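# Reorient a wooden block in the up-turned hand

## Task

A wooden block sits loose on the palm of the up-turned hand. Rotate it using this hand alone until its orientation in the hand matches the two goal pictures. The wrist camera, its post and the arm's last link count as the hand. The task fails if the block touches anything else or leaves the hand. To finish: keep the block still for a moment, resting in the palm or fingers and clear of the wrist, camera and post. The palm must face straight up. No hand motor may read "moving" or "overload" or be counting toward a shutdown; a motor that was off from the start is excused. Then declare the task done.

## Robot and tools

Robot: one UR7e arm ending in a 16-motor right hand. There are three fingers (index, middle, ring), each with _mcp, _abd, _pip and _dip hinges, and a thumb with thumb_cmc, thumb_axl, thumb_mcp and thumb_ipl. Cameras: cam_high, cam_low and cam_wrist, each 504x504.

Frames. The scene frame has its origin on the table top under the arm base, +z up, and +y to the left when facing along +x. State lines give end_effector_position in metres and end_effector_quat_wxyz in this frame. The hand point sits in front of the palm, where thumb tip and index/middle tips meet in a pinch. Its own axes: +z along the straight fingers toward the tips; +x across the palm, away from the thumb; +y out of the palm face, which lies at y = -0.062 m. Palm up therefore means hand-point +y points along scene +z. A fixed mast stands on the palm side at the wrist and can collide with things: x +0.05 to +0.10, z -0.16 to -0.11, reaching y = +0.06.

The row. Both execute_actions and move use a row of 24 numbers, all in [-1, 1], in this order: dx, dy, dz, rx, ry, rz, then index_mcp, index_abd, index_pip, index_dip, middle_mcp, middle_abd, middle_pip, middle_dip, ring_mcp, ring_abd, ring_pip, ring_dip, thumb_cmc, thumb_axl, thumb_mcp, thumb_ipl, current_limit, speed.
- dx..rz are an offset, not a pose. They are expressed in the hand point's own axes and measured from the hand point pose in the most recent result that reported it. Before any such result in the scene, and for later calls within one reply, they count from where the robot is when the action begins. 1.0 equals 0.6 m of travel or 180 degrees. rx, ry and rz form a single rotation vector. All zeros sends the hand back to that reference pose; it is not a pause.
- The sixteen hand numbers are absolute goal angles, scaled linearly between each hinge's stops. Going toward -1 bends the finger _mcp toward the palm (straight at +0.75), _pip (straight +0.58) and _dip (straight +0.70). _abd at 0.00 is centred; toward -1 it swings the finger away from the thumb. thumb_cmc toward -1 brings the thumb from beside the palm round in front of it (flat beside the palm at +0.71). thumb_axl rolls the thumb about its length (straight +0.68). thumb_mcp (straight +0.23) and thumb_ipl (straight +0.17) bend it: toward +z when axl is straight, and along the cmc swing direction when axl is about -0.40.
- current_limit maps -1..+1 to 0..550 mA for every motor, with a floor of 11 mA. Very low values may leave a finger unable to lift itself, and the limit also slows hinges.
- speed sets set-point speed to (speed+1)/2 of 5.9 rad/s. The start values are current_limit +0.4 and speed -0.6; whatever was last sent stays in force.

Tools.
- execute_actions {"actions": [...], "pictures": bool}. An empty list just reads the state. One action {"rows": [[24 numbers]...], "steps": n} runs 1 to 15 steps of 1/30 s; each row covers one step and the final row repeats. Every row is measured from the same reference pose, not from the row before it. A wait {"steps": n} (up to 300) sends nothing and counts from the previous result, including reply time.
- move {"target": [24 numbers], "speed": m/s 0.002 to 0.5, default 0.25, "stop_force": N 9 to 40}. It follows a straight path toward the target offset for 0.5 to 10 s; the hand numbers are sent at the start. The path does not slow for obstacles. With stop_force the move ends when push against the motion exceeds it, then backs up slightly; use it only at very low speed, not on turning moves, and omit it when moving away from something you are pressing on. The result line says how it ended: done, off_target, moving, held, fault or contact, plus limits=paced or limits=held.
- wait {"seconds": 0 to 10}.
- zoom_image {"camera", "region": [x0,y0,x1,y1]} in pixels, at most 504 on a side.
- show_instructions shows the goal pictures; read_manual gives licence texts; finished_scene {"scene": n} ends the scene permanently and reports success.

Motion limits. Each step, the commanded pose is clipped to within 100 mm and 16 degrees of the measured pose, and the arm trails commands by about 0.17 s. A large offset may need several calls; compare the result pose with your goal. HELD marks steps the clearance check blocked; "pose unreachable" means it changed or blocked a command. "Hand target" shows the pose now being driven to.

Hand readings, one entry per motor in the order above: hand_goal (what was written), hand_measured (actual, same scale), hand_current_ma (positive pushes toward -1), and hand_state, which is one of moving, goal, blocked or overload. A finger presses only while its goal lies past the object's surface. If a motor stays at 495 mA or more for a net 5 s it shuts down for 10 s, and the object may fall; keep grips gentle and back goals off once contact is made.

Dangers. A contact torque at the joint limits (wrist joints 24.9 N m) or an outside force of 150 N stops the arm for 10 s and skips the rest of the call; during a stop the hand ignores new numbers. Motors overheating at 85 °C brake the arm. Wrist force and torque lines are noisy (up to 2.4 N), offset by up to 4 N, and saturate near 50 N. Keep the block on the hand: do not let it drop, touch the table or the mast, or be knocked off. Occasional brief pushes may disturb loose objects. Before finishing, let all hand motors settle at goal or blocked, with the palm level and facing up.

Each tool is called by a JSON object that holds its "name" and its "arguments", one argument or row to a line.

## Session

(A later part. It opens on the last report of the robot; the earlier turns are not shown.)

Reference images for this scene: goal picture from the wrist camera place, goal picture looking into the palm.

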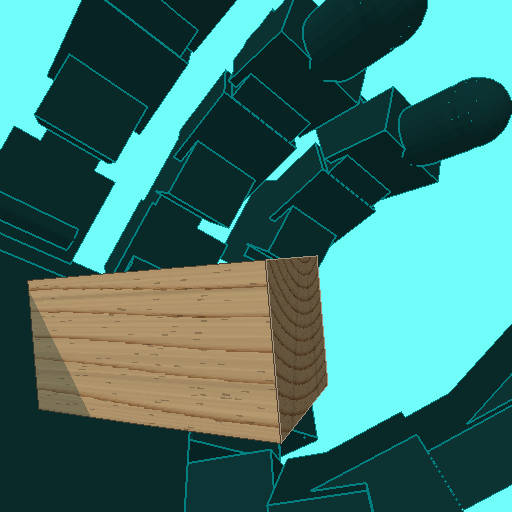

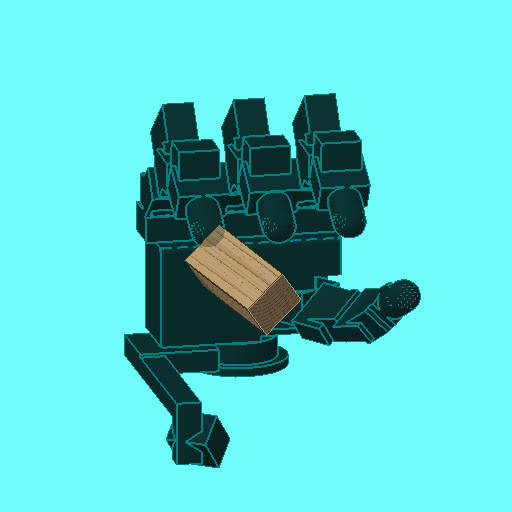

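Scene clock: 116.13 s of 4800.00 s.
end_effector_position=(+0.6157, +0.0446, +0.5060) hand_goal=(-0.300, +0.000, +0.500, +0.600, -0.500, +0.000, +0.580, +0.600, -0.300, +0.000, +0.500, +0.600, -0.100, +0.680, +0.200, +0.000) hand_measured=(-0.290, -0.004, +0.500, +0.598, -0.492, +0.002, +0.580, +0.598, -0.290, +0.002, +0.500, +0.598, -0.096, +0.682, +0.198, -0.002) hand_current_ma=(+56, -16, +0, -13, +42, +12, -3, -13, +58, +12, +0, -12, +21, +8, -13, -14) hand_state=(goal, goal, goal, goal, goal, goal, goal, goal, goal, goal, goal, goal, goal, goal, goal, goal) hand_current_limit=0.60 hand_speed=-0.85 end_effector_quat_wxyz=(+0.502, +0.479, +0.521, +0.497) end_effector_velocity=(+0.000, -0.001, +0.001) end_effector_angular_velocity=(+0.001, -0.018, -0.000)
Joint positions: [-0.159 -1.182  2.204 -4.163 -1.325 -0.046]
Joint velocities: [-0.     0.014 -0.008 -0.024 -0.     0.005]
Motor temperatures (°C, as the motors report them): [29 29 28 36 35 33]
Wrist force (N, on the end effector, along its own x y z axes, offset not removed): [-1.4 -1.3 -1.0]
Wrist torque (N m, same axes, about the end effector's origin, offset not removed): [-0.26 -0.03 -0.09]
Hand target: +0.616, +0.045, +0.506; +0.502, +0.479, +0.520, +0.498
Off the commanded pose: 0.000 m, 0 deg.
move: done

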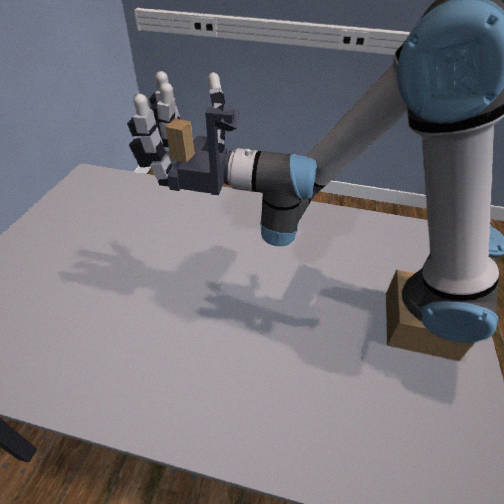

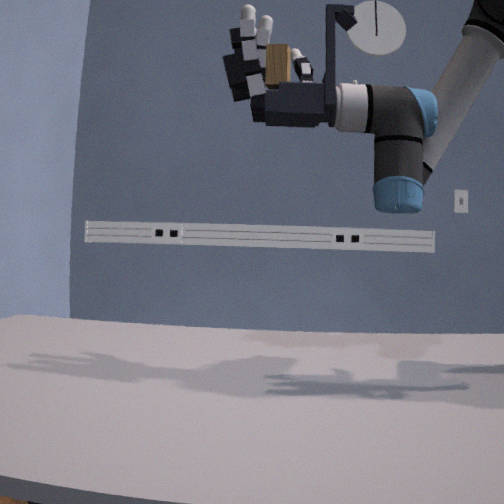

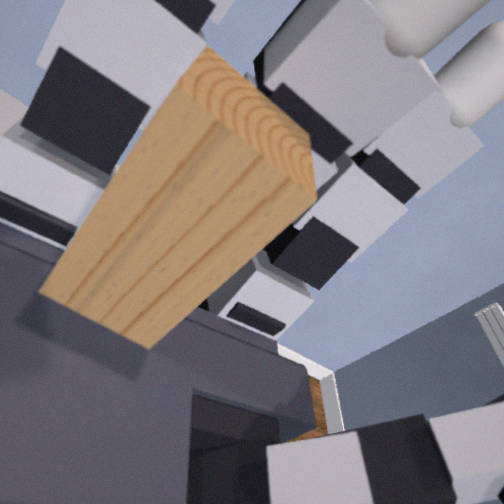

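{"name": "move", "arguments": {
  "target": [0,0,0,0,0,0,0.5,0,0,0.3,0.1,0,0.58,0.6,0.42,0.1,-0.95,-0.5,-0.1,0.68,0.2,0,0.5,-0.6]
}}

{"name": "move", "arguments": {
  "target": [0,0,0,0,0,0,0.5,0,0,0.3,0.3,0,0.58,0.6,0.38,-0.6,-0.95,-0.5,-0.1,0.68,0.2,0,0.5,-0.85]
}}

{"name": "zoom_image", "arguments": {
  "camera": "cam_high",
  "region": [100,60,260,210]
}}

Scene clock: 127.03 s of 4800.00 s.
end_effector_position=(+0.6157, +0.0446, +0.5060) hand_goal=(+0.500, +0.000, +0.000, +0.300, +0.100, +0.000, +0.580, +0.600, +0.420, +0.100, -0.950, -0.500, -0.100, +0.680, +0.200, +0.000) hand_measured=(+0.508, -0.004, +0.004, +0.302, +0.130, +0.002, +0.580, +0.598, +0.442, +0.086, -0.476, -0.460, -0.096, +0.682, +0.198, -0.002) hand_current_ma=(+43, -16, +22, +13, +158, +12, +0, -12, +113, -62, +413, +207, +21, +8, -13, -14) hand_state=(goal, goal, goal, goal, blocked, goal, goal, goal, blocked, goal, blocked, blocked, goal, goal, goal, goal) hand_current_limit=0.50 hand_speed=-0.60 end_effector_quat_wxyz=(+0.502, +0.479, +0.521, +0.497) end_effector_velocity=(+0.000, +0.000, -0.001) end_effector_angular_velocity=(+0.000, +0.003, +0.001)
Joint positions: [-0.159 -1.182  2.204 -4.163 -1.325 -0.046]
Joint velocities: [ 0.001  0.     0.001  0.001 -0.    -0.   ]
Motor temperatures (°C, as the motors report them): [29 29 28 36 35 33]
Wrist force (N, on the end effector, along its own x y z axes, offset not removed): [-1.9 -0.7 -0.6]
Wrist torque (N m, same axes, about the end effector's origin, offset not removed): [-0.10 0.04 -0.08]
Hand target: +0.616, +0.045, +0.506; +0.502, +0.479, +0.521, +0.497
Off the commanded pose: 0.000 m, 0 deg.
After step 90, 6.50 s passed at rest.
move: done

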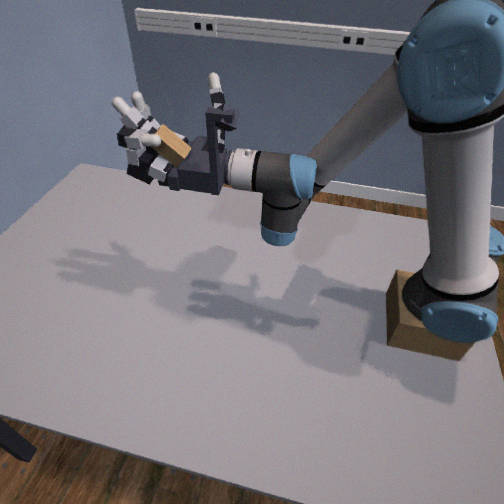

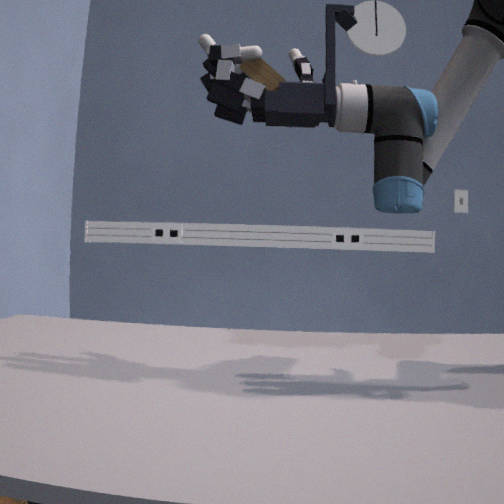

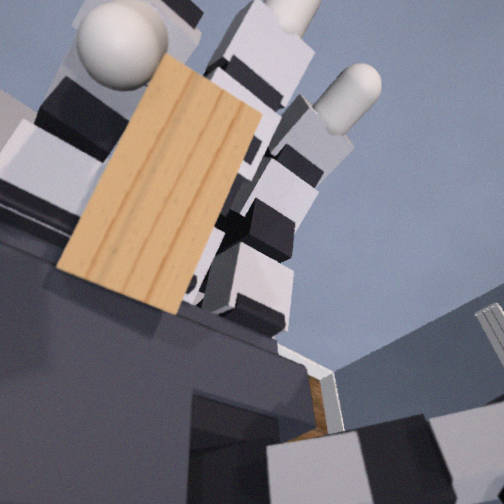

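Scene clock: 128.97 s of 4800.00 s.
end_effector_position=(+0.6157, +0.0446, +0.5060) hand_goal=(+0.500, +0.000, +0.000, +0.300, +0.300, +0.000, +0.580, +0.600, +0.380, -0.600, -0.950, -0.500, -0.100, +0.680, +0.200, +0.000) hand_measured=(+0.508, -0.004, +0.004, +0.302, +0.310, +0.002, +0.580, +0.598, +0.396, -0.594, -0.948, -0.498, -0.096, +0.682, +0.198, -0.002) hand_current_ma=(+44, -15, +22, +13, +58, +11, +2, -11, +81, +26, +10, +11, +21, +8, -13, -14) hand_state=(goal, goal, goal, goal, goal, goal, goal, goal, goal, goal, goal, goal, goal, goal, goal, goal) hand_current_limit=0.50 hand_speed=-0.85 end_effector_quat_wxyz=(+0.502, +0.479, +0.521, +0.497) end_effector_velocity=(-0.000, +0.001, -0.001) end_effector_angular_velocity=(+0.001, +0.002, +0.001)
Joint positions: [-0.159 -1.182  2.204 -4.163 -1.325 -0.046]
Joint velocities: [ 0.001 -0.     0.002 -0.     0.     0.   ]
Motor temperatures (°C, as the motors report them): [29 29 28 36 35 33]
Wrist force (N, on the end effector, along its own x y z axes, offset not removed): [-0.9 -2.1 -1.6]
Wrist torque (N m, same axes, about the end effector's origin, offset not removed): [-0.15 0.00 -0.06]
Hand target: +0.616, +0.045, +0.506; +0.502, +0.479, +0.521, +0.497
Off the commanded pose: 0.000 m, 0 deg.
move: done

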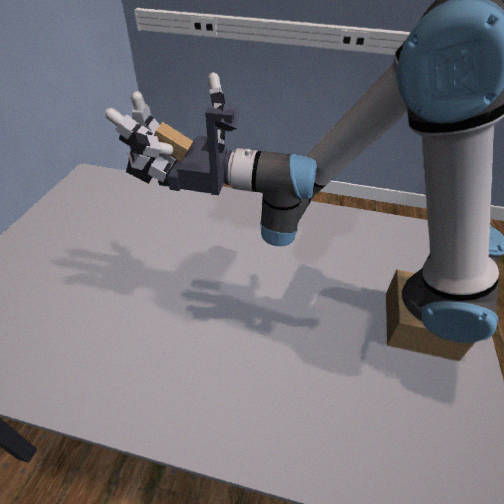

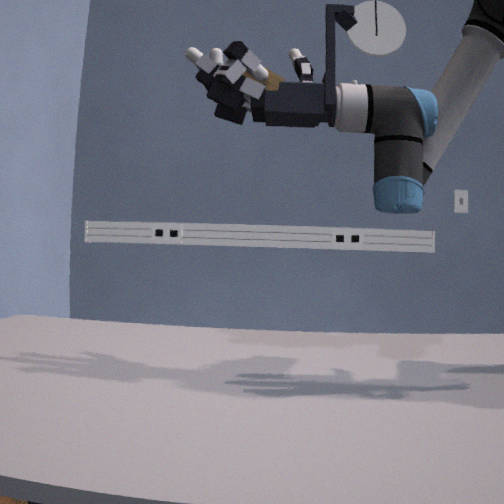

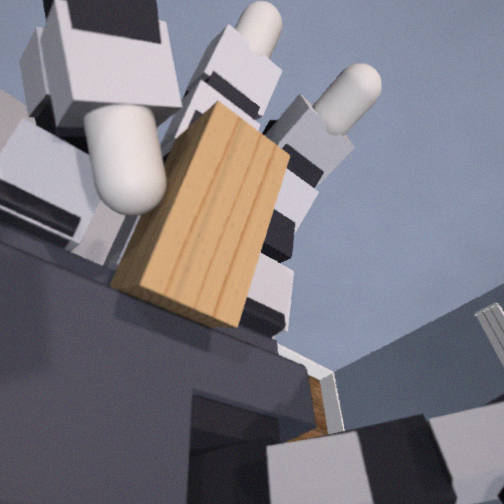

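Region (100, 60, 260, 210) of cam_high's 504x504 image, scaled by 3.150, with more detail than that image has; it fills the top 472 rows of this view, and the rest is white.

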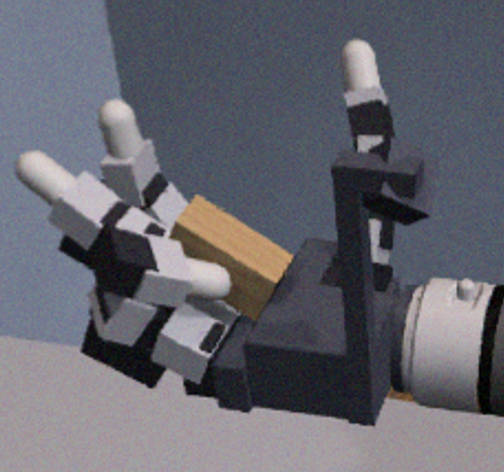

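{"name": "move", "arguments": {
  "target": [0,0,0,0,0,0,0.45,-0.1,-0.95,-0.5,-0.5,0,0.58,0.6,0.38,-0.2,-0.95,-0.5,-0.1,0.68,0.2,0,0.5,-0.8]
}}

{"name": "move", "arguments": {
  "target": [0,0,0,0,0,0,0.33,0.4,-0.95,-0.45,-0.5,0,0.58,0.6,0.28,-0.7,-0.95,-0.45,-0.1,0.68,0.2,0,0.5,-0.8]
}}

{"name": "zoom_image", "arguments": {
  "camera": "cam_high",
  "region": [100,60,260,210]
}}

Scene clock: 136.73 s of 4800.00 s.
end_effector_position=(+0.6157, +0.0446, +0.5060) hand_goal=(+0.450, -0.100, -0.950, -0.500, -0.500, +0.000, +0.580, +0.600, +0.380, -0.200, -0.950, -0.500, -0.100, +0.680, +0.200, +0.000) hand_measured=(+0.466, -0.098, -0.950, -0.498, -0.492, +0.002, +0.580, +0.598, +0.396, -0.204, -0.950, -0.498, -0.096, +0.682, +0.198, -0.002) hand_current_ma=(+91, +12, +5, +12, +39, +11, +2, -11, +81, -17, +4, +11, +21, +8, -13, -14) hand_state=(goal, goal, goal, goal, goal, goal, goal, goal, goal, goal, goal, goal, goal, goal, goal, goal) hand_current_limit=0.50 hand_speed=-0.80 end_effector_quat_wxyz=(+0.502, +0.479, +0.521, +0.497) end_effector_velocity=(-0.000, -0.000, -0.000) end_effector_angular_velocity=(+0.000, +0.000, -0.001)
Joint positions: [-0.159 -1.182  2.204 -4.163 -1.325 -0.046]
Joint velocities: [-0.001  0.001  0.001 -0.001  0.     0.   ]
Motor temperatures (°C, as the motors report them): [29 29 28 36 35 33]
Wrist force (N, on the end effector, along its own x y z axes, offset not removed): [-0.9 0.0 0.2]
Wrist torque (N m, same axes, about the end effector's origin, offset not removed): [-0.13 -0.15 0.15]
Hand target: +0.616, +0.045, +0.506; +0.502, +0.479, +0.521, +0.497
Off the commanded pose: 0.000 m, 0 deg.
After step 90, 2.57 s passed at rest.
move: done

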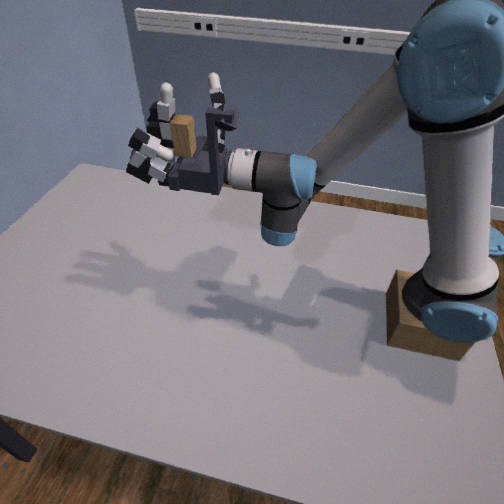

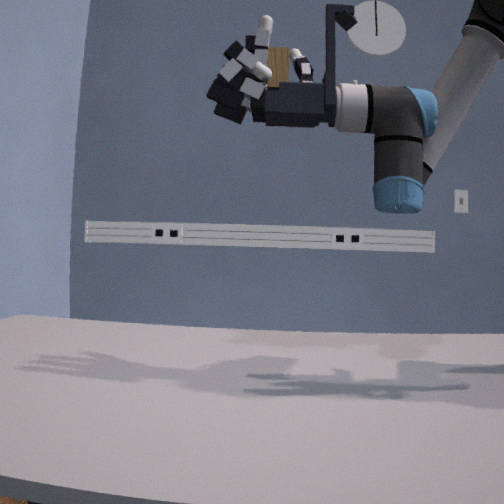

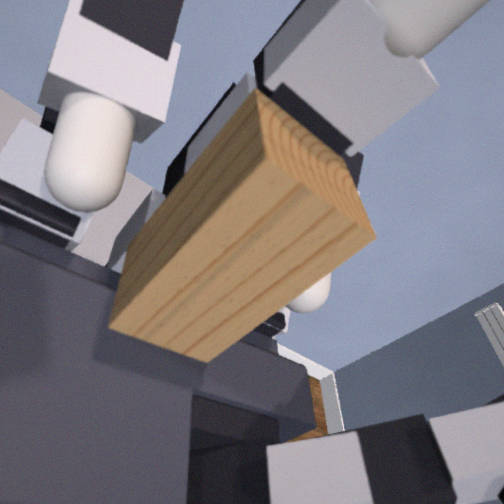

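Scene clock: 137.90 s of 4800.00 s.
end_effector_position=(+0.6157, +0.0446, +0.5060) hand_goal=(+0.330, +0.400, -0.950, -0.450, -0.500, +0.000, +0.580, +0.600, +0.280, -0.700, -0.950, -0.450, -0.100, +0.680, +0.200, +0.000) hand_measured=(+0.344, +0.398, -0.950, -0.454, -0.494, +0.002, +0.580, +0.598, +0.292, -0.690, -0.950, -0.454, -0.096, +0.682, +0.198, -0.002) hand_current_ma=(+82, -13, +3, -20, +35, +11, +2, -11, +70, +47, +3, -19, +21, +8, -13, -14) hand_state=(goal, goal, goal, goal, goal, goal, goal, goal, goal, goal, goal, goal, goal, goal, goal, goal) hand_current_limit=0.50 hand_speed=-0.80 end_effector_quat_wxyz=(+0.502, +0.479, +0.521, +0.497) end_effector_velocity=(+0.000, +0.000, +0.000) end_effector_angular_velocity=(-0.000, +0.001, +0.000)
Joint positions: [-0.159 -1.182  2.204 -4.163 -1.325 -0.046]
Joint velocities: [ 0.    -0.001  0.     0.001  0.    -0.001]
Motor temperatures (°C, as the motors report them): [29 29 28 36 35 33]
Wrist force (N, on the end effector, along its own x y z axes, offset not removed): [-2.2 -2.3 -1.8]
Wrist torque (N m, same axes, about the end effector's origin, offset not removed): [-0.25 0.17 -0.10]
Hand target: +0.616, +0.045, +0.506; +0.502, +0.479, +0.521, +0.497
Off the commanded pose: 0.000 m, 0 deg.
move: done

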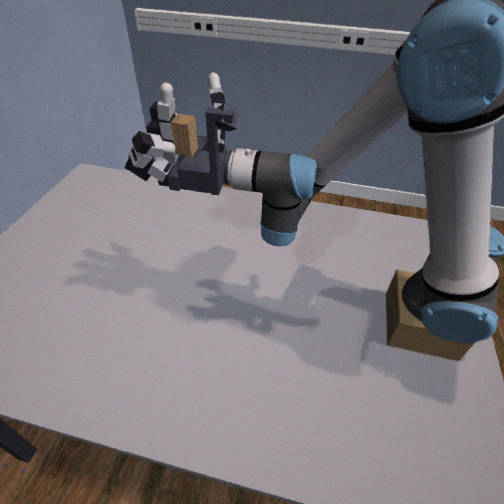

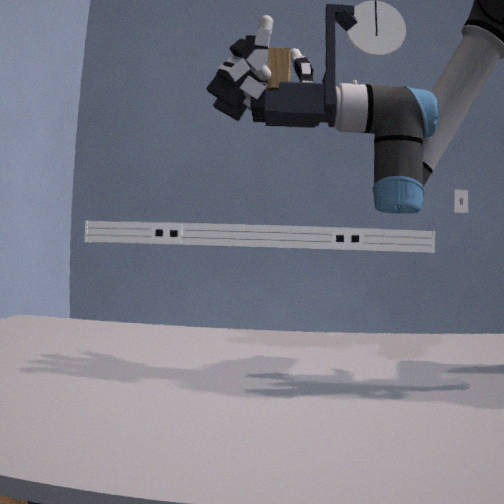

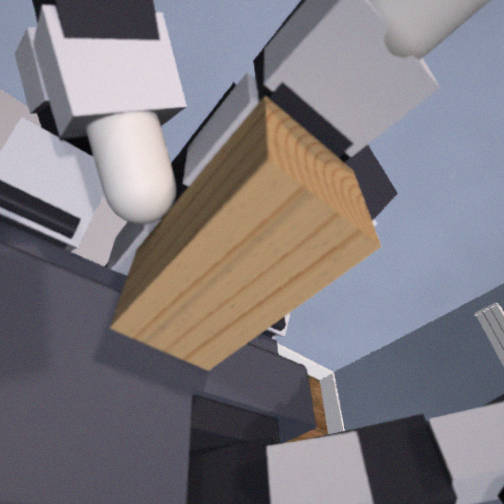

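Region (100, 60, 260, 210) of cam_high's 504x504 image, scaled by 3.150, with more detail than that image has; it fills the top 472 rows of this view, and the rest is white.

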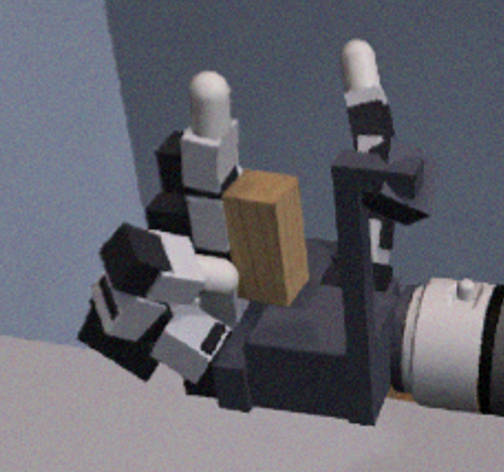

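Index advances on the far-right corner.

{"name": "move", "arguments": {
  "target": [0,0,0,0,0,0,0.02,0.5,-0.97,-0.2,-0.5,0,0.58,0.6,0.2,-0.72,-0.95,-0.4,-0.1,0.68,0.2,0,0.5,-0.87]
}}

{"name": "zoom_image", "arguments": {
  "camera": "cam_high",
  "region": [100,60,260,210]
}}

Scene clock: 142.97 s of 4800.00 s.
end_effector_position=(+0.6157, +0.0446, +0.5060) hand_goal=(+0.020, +0.500, -0.970, -0.200, -0.500, +0.000, +0.580, +0.600, +0.200, -0.720, -0.950, -0.400, -0.100, +0.680, +0.200, +0.000) hand_measured=(+0.030, +0.498, -0.970, -0.204, -0.518, +0.002, +0.580, +0.598, +0.256, -0.700, -0.954, -0.444, -0.096, +0.682, +0.198, -0.002) hand_current_ma=(+53, -13, +1, -20, -95, +11, +2, -11, +299, +92, -19, -239, +21, +8, -13, -14) hand_state=(goal, goal, goal, goal, goal, goal, goal, goal, blocked, blocked, goal, blocked, goal, goal, goal, goal) hand_current_limit=0.50 hand_speed=-0.87 end_effector_quat_wxyz=(+0.502, +0.479, +0.521, +0.497) end_effector_velocity=(-0.000, -0.001, +0.000) end_effector_angular_velocity=(+0.000, -0.000, -0.001)
Joint positions: [-0.159 -1.182  2.204 -4.163 -1.325 -0.046]
Joint velocities: [-0.001 -0.001 -0.     0.    -0.     0.   ]
Motor temperatures (°C, as the motors report them): [29 29 28 36 35 33]
Wrist force (N, on the end effector, along its own x y z axes, offset not removed): [-2.7 -2.4 -2.0]
Wrist torque (N m, same axes, about the end effector's origin, offset not removed): [-0.29 0.19 -0.14]
Hand target: +0.616, +0.045, +0.506; +0.502, +0.479, +0.521, +0.497
Off the commanded pose: 0.000 m, 0 deg.
After step 90, 0.77 s passed at rest.
move: done

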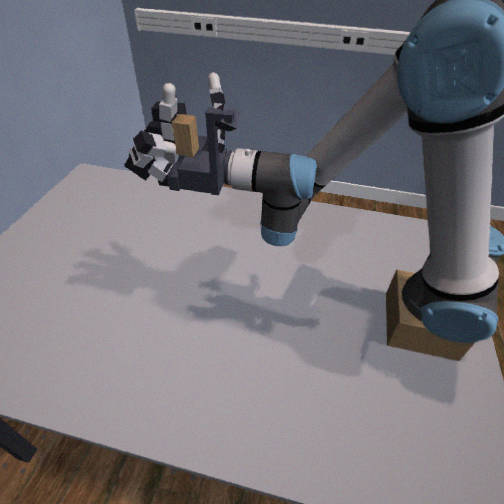

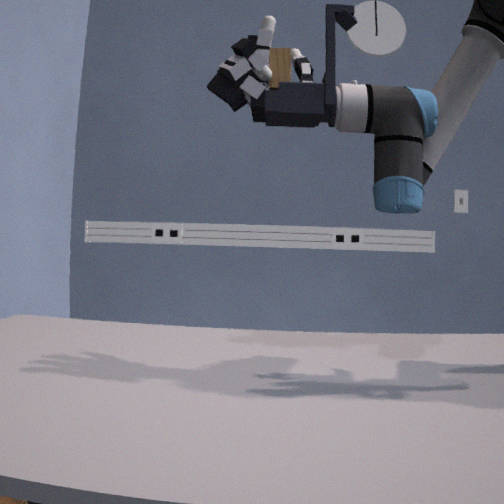

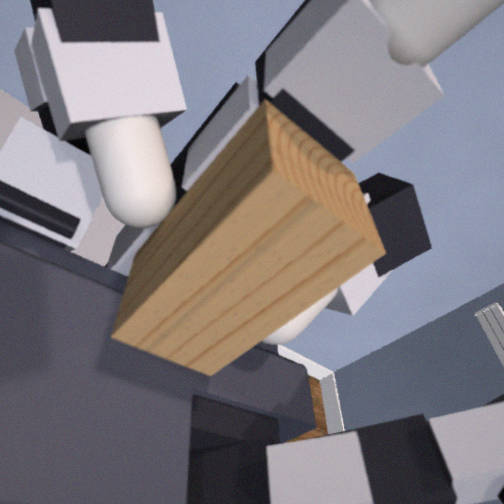

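Region (100, 60, 260, 210) of cam_high's 504x504 image, scaled by 3.150, with more detail than that image has; it fills the top 472 rows of this view, and the rest is white.

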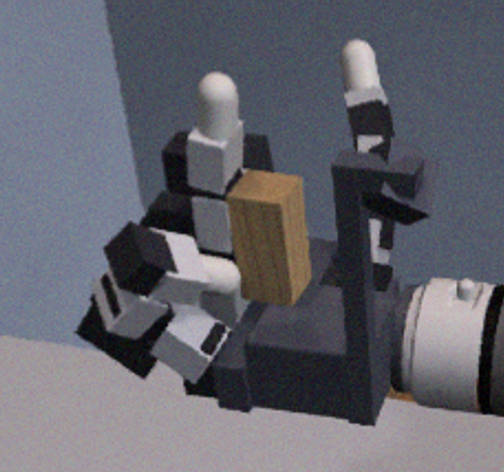

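{"name": "move", "arguments": {
  "target": [0,0,0,0,0,0,0.1,0.5,-0.97,-0.25,-0.52,0,0.58,0.6,0.3,-0.4,-0.95,-0.4,-0.1,0.68,0.2,0,0.5,-0.7]
}}

{"name": "move", "arguments": {
  "target": [0,0,0,0,0,0,0.1,0.5,-0.97,-0.25,-0.52,0,0.58,0.6,0.02,-0.5,-0.97,-0.2,-0.1,0.68,0.2,0,0.5,-0.7]
}}

{"name": "move", "arguments": {
  "target": [0,0,0,0,0,0,0.06,0.8,-0.97,-0.25,-0.52,0,0.58,0.6,0.0,-0.85,-0.97,-0.2,-0.1,0.68,0.2,0,0.5,-0.85]
}}

{"name": "move", "arguments": {
  "target": [0,0,0,0,0,0,-0.25,0.95,-1,0.05,-0.35,0,0.58,0.6,0.0,-0.85,-0.97,-0.2,-0.1,0.68,0.2,0,0.5,-0.87]
}}

{"name": "zoom_image", "arguments": {
  "camera": "cam_high",
  "region": [100,60,260,210]
}}

Scene clock: 151.00 s of 4800.00 s.
end_effector_position=(+0.6157, +0.0446, +0.5060) hand_goal=(+0.100, +0.500, -0.970, -0.250, -0.520, +0.000, +0.580, +0.600, +0.300, -0.400, -0.950, -0.400, -0.100, +0.680, +0.200, +0.000) hand_measured=(+0.102, +0.498, -0.970, -0.248, -0.522, +0.002, +0.580, +0.598, +0.304, -0.404, -0.954, -0.404, -0.096, +0.682, +0.198, -0.002) hand_current_ma=(+9, -13, +1, +12, -12, +11, +2, -11, +19, -18, -19, -20, +21, +8, -13, -14) hand_state=(goal, goal, goal, goal, goal, goal, goal, goal, goal, goal, goal, goal, goal, goal, goal, goal) hand_current_limit=0.50 hand_speed=-0.70 end_effector_quat_wxyz=(+0.502, +0.479, +0.521, +0.497) end_effector_velocity=(+0.000, -0.000, +0.000) end_effector_angular_velocity=(-0.000, -0.000, -0.001)
Joint positions: [-0.159 -1.182  2.204 -4.163 -1.325 -0.046]
Joint velocities: [-0.001 -0.001 -0.001  0.001 -0.    -0.   ]
Motor temperatures (°C, as the motors report them): [29 29 28 36 35 33]
Wrist force (N, on the end effector, along its own x y z axes, offset not removed): [-1.7 -1.0 0.4]
Wrist torque (N m, same axes, about the end effector's origin, offset not removed): [-0.36 -0.02 -0.04]
Hand target: +0.616, +0.045, +0.506; +0.502, +0.479, +0.521, +0.497
Off the commanded pose: 0.000 m, 0 deg.
After step 90, 4.33 s passed at rest.
move: done

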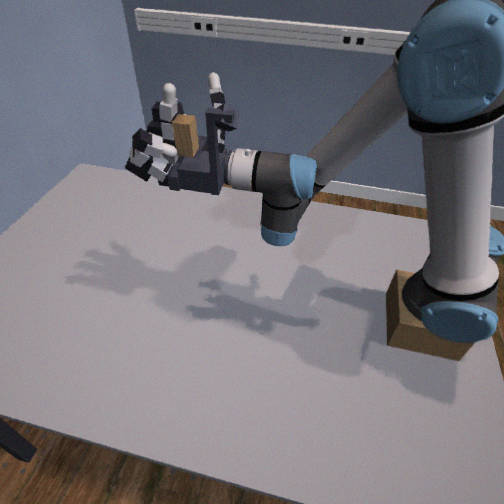

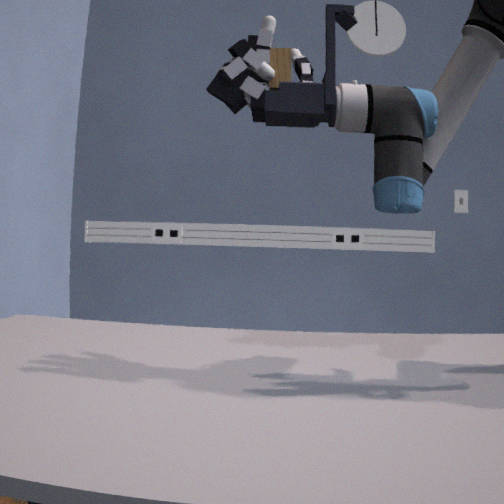

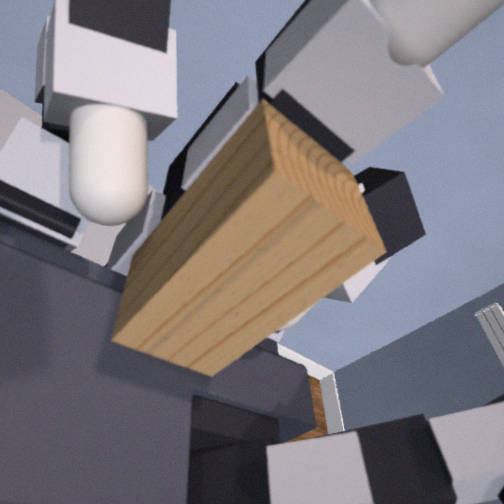

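Scene clock: 151.67 s of 4800.00 s.
end_effector_position=(+0.6157, +0.0446, +0.5060) hand_goal=(+0.100, +0.500, -0.970, -0.250, -0.520, +0.000, +0.580, +0.600, +0.020, -0.500, -0.970, -0.200, -0.100, +0.680, +0.200, +0.000) hand_measured=(+0.102, +0.498, -0.970, -0.248, -0.522, +0.002, +0.580, +0.598, +0.030, -0.496, -0.970, -0.204, -0.096, +0.682, +0.198, -0.002) hand_current_ma=(+9, -13, +1, +12, -12, +11, +2, -11, +54, +14, +1, -19, +21, +8, -13, -14) hand_state=(goal, goal, goal, goal, goal, goal, goal, goal, goal, goal, goal, goal, goal, goal, goal, goal) hand_current_limit=0.50 hand_speed=-0.70 end_effector_quat_wxyz=(+0.502, +0.479, +0.521, +0.497) end_effector_velocity=(+0.000, -0.001, -0.000) end_effector_angular_velocity=(+0.000, +0.001, -0.001)
Joint positions: [-0.159 -1.182  2.204 -4.163 -1.325 -0.046]
Joint velocities: [-0.001 -0.    -0.     0.001 -0.     0.   ]
Motor temperatures (°C, as the motors report them): [29 29 28 36 35 33]
Wrist force (N, on the end effector, along its own x y z axes, offset not removed): [-1.2 0.8 0.0]
Wrist torque (N m, same axes, about the end effector's origin, offset not removed): [-0.02 -0.02 0.08]
Hand target: +0.616, +0.045, +0.506; +0.502, +0.479, +0.521, +0.497
Off the commanded pose: 0.000 m, 0 deg.
move: done

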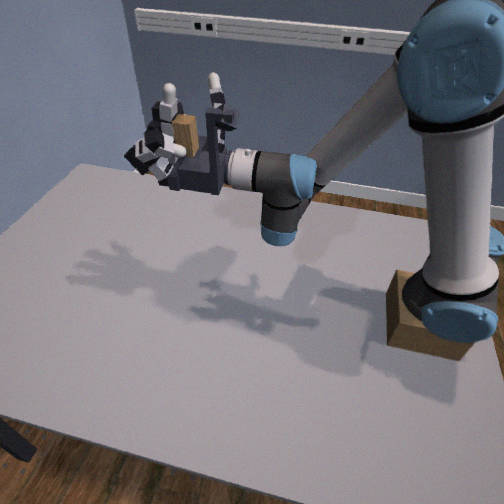

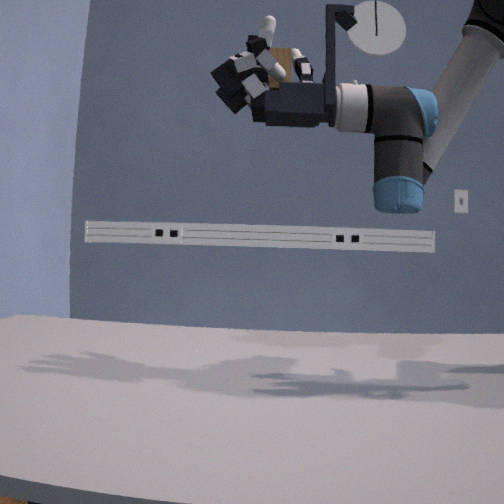

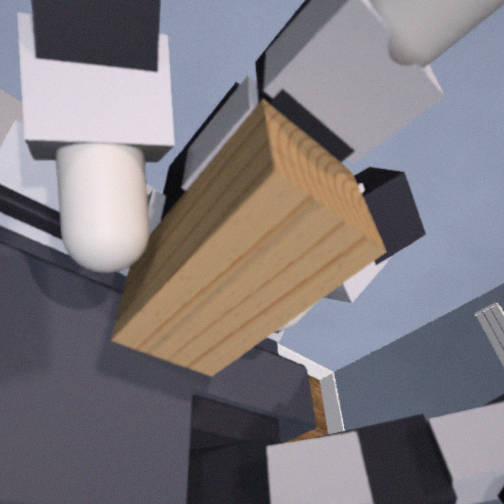

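Scene clock: 152.93 s of 4800.00 s.
end_effector_position=(+0.6157, +0.0446, +0.5060) hand_goal=(+0.060, +0.800, -0.970, -0.250, -0.520, +0.000, +0.580, +0.600, +0.000, -0.850, -0.970, -0.200, -0.100, +0.680, +0.200, +0.000) hand_measured=(+0.070, +0.706, -0.932, -0.248, -0.518, +0.002, +0.580, +0.598, -0.004, -0.608, -0.930, -0.190, -0.096, +0.682, +0.198, -0.002) hand_current_ma=(+56, -408, +192, +6, +9, +11, +2, -11, -26, +413, +199, +51, +21, +8, -13, -14) hand_state=(goal, blocked, blocked, goal, goal, goal, goal, goal, goal, blocked, blocked, goal, goal, goal, goal, goal) hand_current_limit=0.50 hand_speed=-0.85 end_effector_quat_wxyz=(+0.502, +0.479, +0.521, +0.497) end_effector_velocity=(-0.000, +0.000, +0.000) end_effector_angular_velocity=(+0.001, -0.000, +0.000)
Joint positions: [-0.159 -1.182  2.204 -4.163 -1.325 -0.046]
Joint velocities: [ 0.    -0.     0.    -0.    -0.     0.001]
Motor temperatures (°C, as the motors report them): [29 29 28 36 35 33]
Wrist force (N, on the end effector, along its own x y z axes, offset not removed): [-1.7 -1.1 -0.8]
Wrist torque (N m, same axes, about the end effector's origin, offset not removed): [-0.29 0.14 -0.03]
Hand target: +0.616, +0.045, +0.506; +0.502, +0.479, +0.521, +0.497
Off the commanded pose: 0.000 m, 0 deg.
move: done

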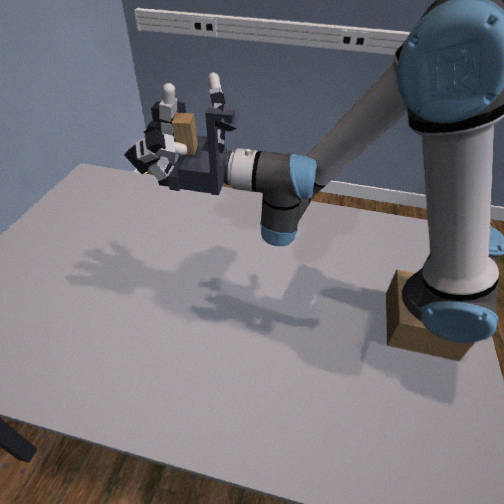

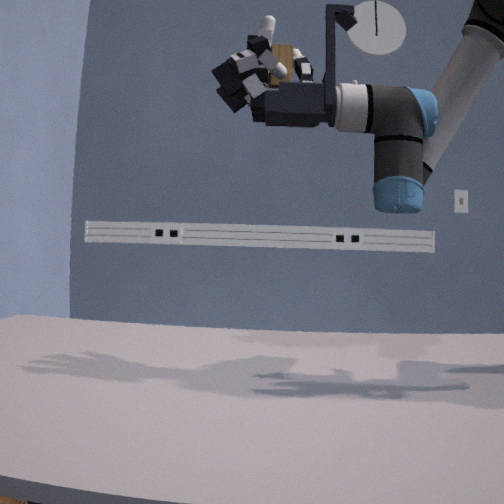

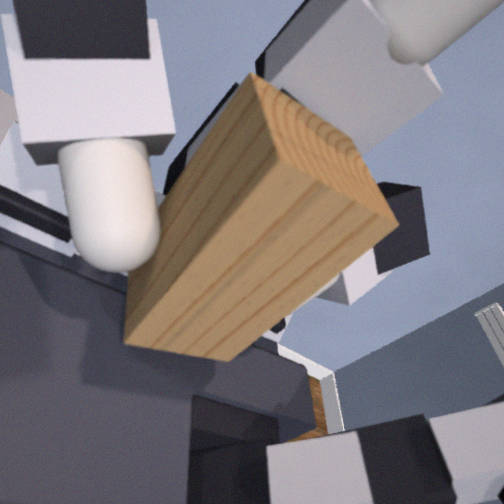

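Scene clock: 154.23 s of 4800.00 s.
end_effector_position=(+0.6157, +0.0446, +0.5060) hand_goal=(-0.250, +0.950, -1.000, +0.050, -0.350, +0.000, +0.580, +0.600, +0.000, -0.850, -0.970, -0.200, -0.100, +0.680, +0.200, +0.000) hand_measured=(-0.260, +0.888, -0.932, +0.072, -0.350, +0.002, +0.580, +0.598, +0.012, -0.608, -0.926, -0.188, -0.096, +0.682, +0.198, -0.002) hand_current_ma=(-52, -282, +343, +115, +4, +11, +2, -11, +60, +412, +219, +59, +21, +8, -13, -14) hand_state=(goal, blocked, blocked, blocked, goal, goal, goal, goal, goal, blocked, blocked, goal, goal, goal, goal, goal) hand_current_limit=0.50 hand_speed=-0.87 end_effector_quat_wxyz=(+0.502, +0.479, +0.521, +0.497) end_effector_velocity=(-0.000, +0.000, +0.000) end_effector_angular_velocity=(+0.000, -0.000, +0.000)
Joint positions: [-0.159 -1.182  2.204 -4.163 -1.325 -0.046]
Joint velocities: [ 0. -0. -0.  0. -0.  0.]
Motor temperatures (°C, as the motors report them): [29 29 28 36 35 33]
Wrist force (N, on the end effector, along its own x y z axes, offset not removed): [-1.4 1.0 -1.0]
Wrist torque (N m, same axes, about the end effector's origin, offset not removed): [0.07 0.07 0.08]
Hand target: +0.616, +0.045, +0.506; +0.502, +0.479, +0.521, +0.497
Off the commanded pose: 0.000 m, 0 deg.
move: done

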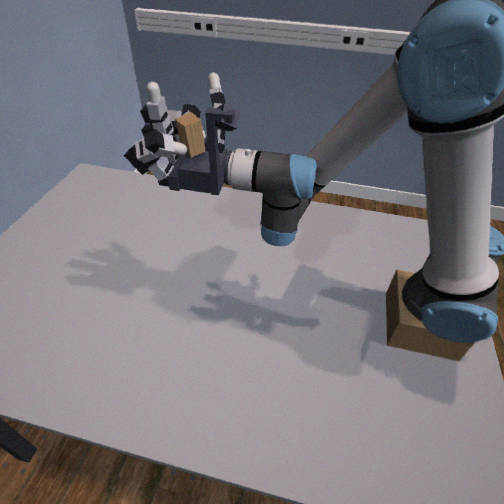

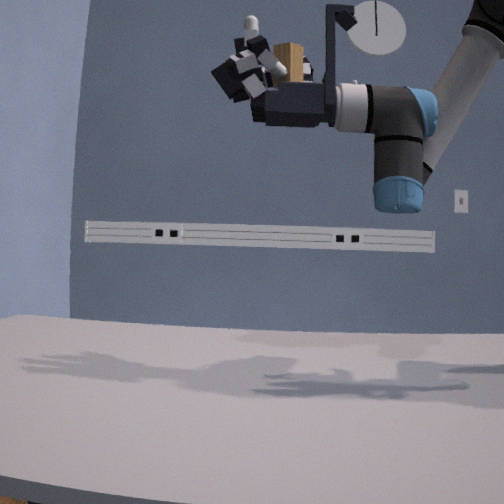

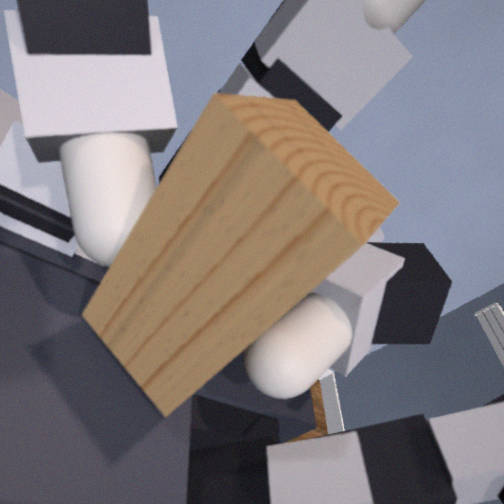

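Region (100, 60, 260, 210) of cam_high's 504x504 image, scaled by 3.150, with more detail than that image has; it fills the top 472 rows of this view, and the rest is white.

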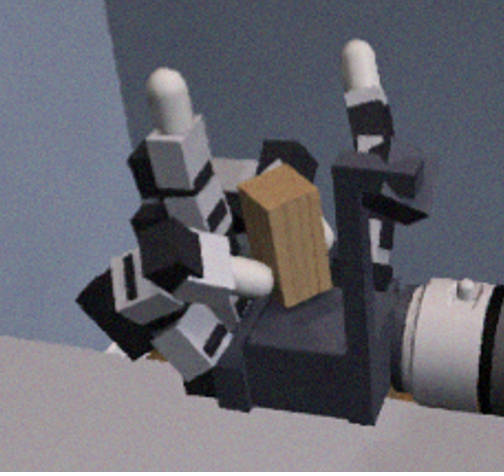

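{"name": "move", "arguments": {
  "target": [0,0,0,0,0,0,-0.15,0.3,-1,-0.05,-0.35,0,0.58,0.6,0.0,-0.2,-0.97,-0.2,-0.45,0.68,0.23,0.17,0.5,-0.8]
}}

{"name": "move", "arguments": {
  "target": [0,0,0,0,0,0,0.1,0.3,-1,-0.3,-0.2,0,0.58,0.6,-0.3,-0.1,0.2,0.3,-0.45,0.68,0.23,0.17,0.5,-0.6]
}}

{"name": "zoom_image", "arguments": {
  "camera": "cam_high",
  "region": [100,60,260,210]
}}

Scene clock: 164.83 s of 4800.00 s.
end_effector_position=(+0.6157, +0.0446, +0.5060) hand_goal=(-0.150, +0.300, -1.000, -0.050, -0.350, +0.000, +0.580, +0.600, +0.000, -0.200, -0.970, -0.200, -0.450, +0.680, +0.230, +0.170) hand_measured=(-0.146, +0.320, -1.000, -0.048, -0.350, +0.002, +0.580, +0.598, +0.010, -0.204, -0.970, -0.198, -0.444, +0.682, +0.228, +0.168) hand_current_ma=(+27, +92, +4, +13, +4, +11, +2, -11, +53, -18, +0, +12, +31, +8, -14, -14) hand_state=(goal, blocked, goal, goal, goal, goal, goal, goal, goal, goal, goal, goal, goal, goal, goal, goal) hand_current_limit=0.50 hand_speed=-0.80 end_effector_quat_wxyz=(+0.502, +0.479, +0.521, +0.497) end_effector_velocity=(+0.000, -0.001, -0.001) end_effector_angular_velocity=(+0.001, +0.004, -0.001)
Joint positions: [-0.159 -1.182  2.204 -4.163 -1.325 -0.046]
Joint velocities: [-0.001 -0.     0.002  0.002  0.     0.   ]
Motor temperatures (°C, as the motors report them): [29 29 28 36 35 33]
Wrist force (N, on the end effector, along its own x y z axes, offset not removed): [-2.8 -1.7 0.0]
Wrist torque (N m, same axes, about the end effector's origin, offset not removed): [-0.41 0.19 -0.23]
Hand target: +0.616, +0.045, +0.506; +0.502, +0.479, +0.521, +0.497
Off the commanded pose: 0.000 m, 0 deg.
After step 90, 6.17 s passed at rest.
move: done

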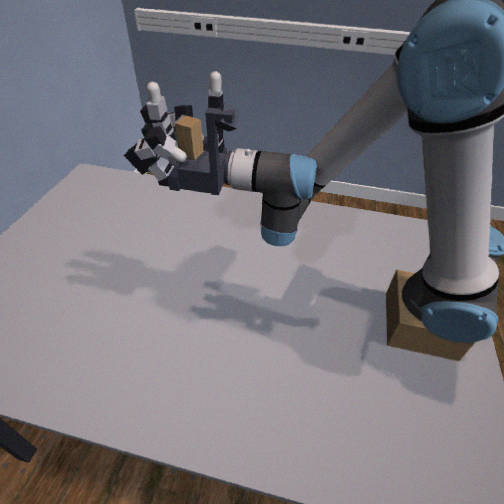

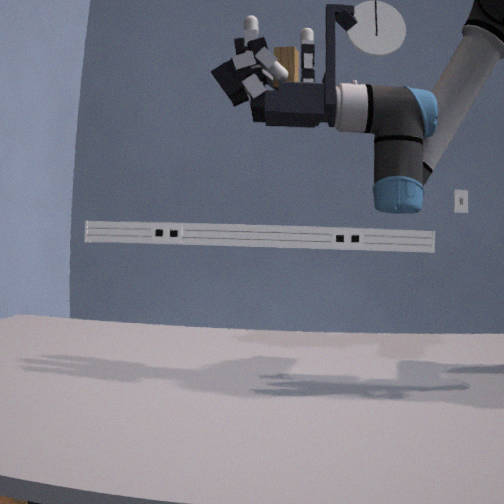

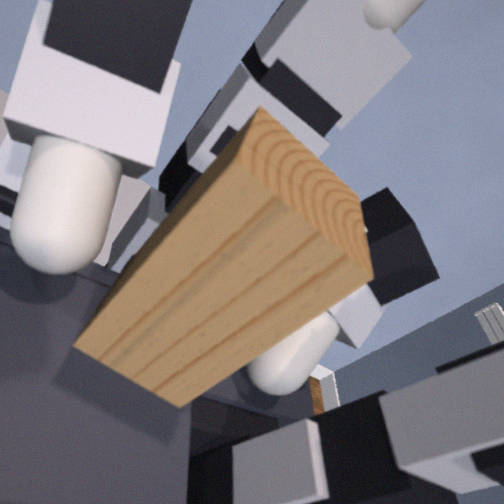

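Scene clock: 166.30 s of 4800.00 s.
end_effector_position=(+0.6157, +0.0446, +0.5060) hand_goal=(+0.100, +0.300, -1.000, -0.300, -0.200, +0.000, +0.580, +0.600, -0.300, -0.100, +0.200, +0.300, -0.450, +0.680, +0.230, +0.170) hand_measured=(+0.102, +0.304, -1.000, -0.298, -0.196, +0.002, +0.580, +0.598, -0.296, -0.104, +0.196, +0.296, -0.444, +0.682, +0.228, +0.168) hand_current_ma=(+9, +15, +1, +12, +18, +11, +2, -11, +17, -19, -21, -18, +31, +8, -14, -14) hand_state=(goal, goal, goal, goal, goal, goal, goal, goal, goal, goal, goal, goal, goal, goal, goal, goal) hand_current_limit=0.50 hand_speed=-0.60 end_effector_quat_wxyz=(+0.502, +0.479, +0.521, +0.497) end_effector_velocity=(+0.000, -0.000, -0.001) end_effector_angular_velocity=(+0.001, +0.002, -0.000)
Joint positions: [-0.159 -1.182  2.204 -4.163 -1.325 -0.046]
Joint velocities: [-0.     0.     0.001  0.001  0.     0.   ]
Motor temperatures (°C, as the motors report them): [29 29 28 36 35 33]
Wrist force (N, on the end effector, along its own x y z axes, offset not removed): [-0.5 -2.2 0.6]
Wrist torque (N m, same axes, about the end effector's origin, offset not removed): [-0.44 -0.14 0.00]
Hand target: +0.616, +0.045, +0.506; +0.502, +0.479, +0.521, +0.497
Off the commanded pose: 0.000 m, 0 deg.
move: done

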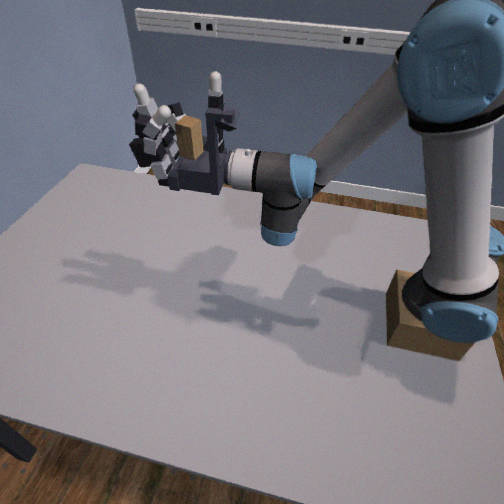

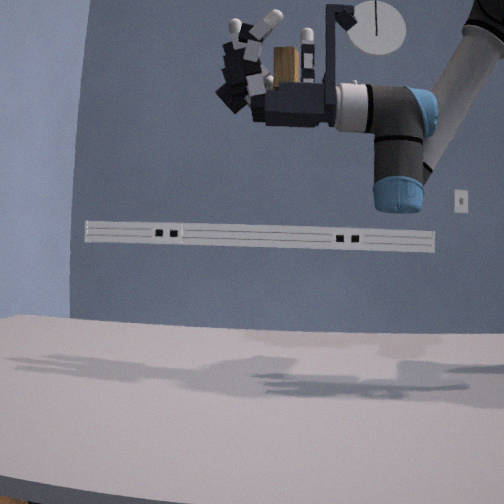

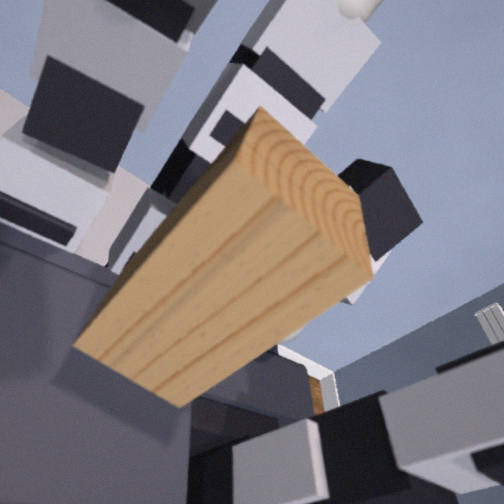

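Region (100, 60, 260, 210) of cam_high's 504x504 image, scaled by 3.150, with more detail than that image has; it fills the top 472 rows of this view, and the rest is white.

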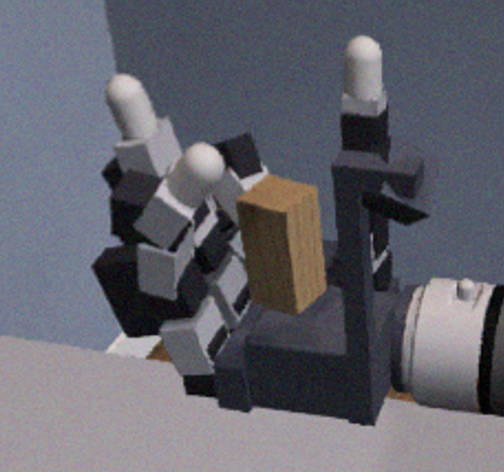

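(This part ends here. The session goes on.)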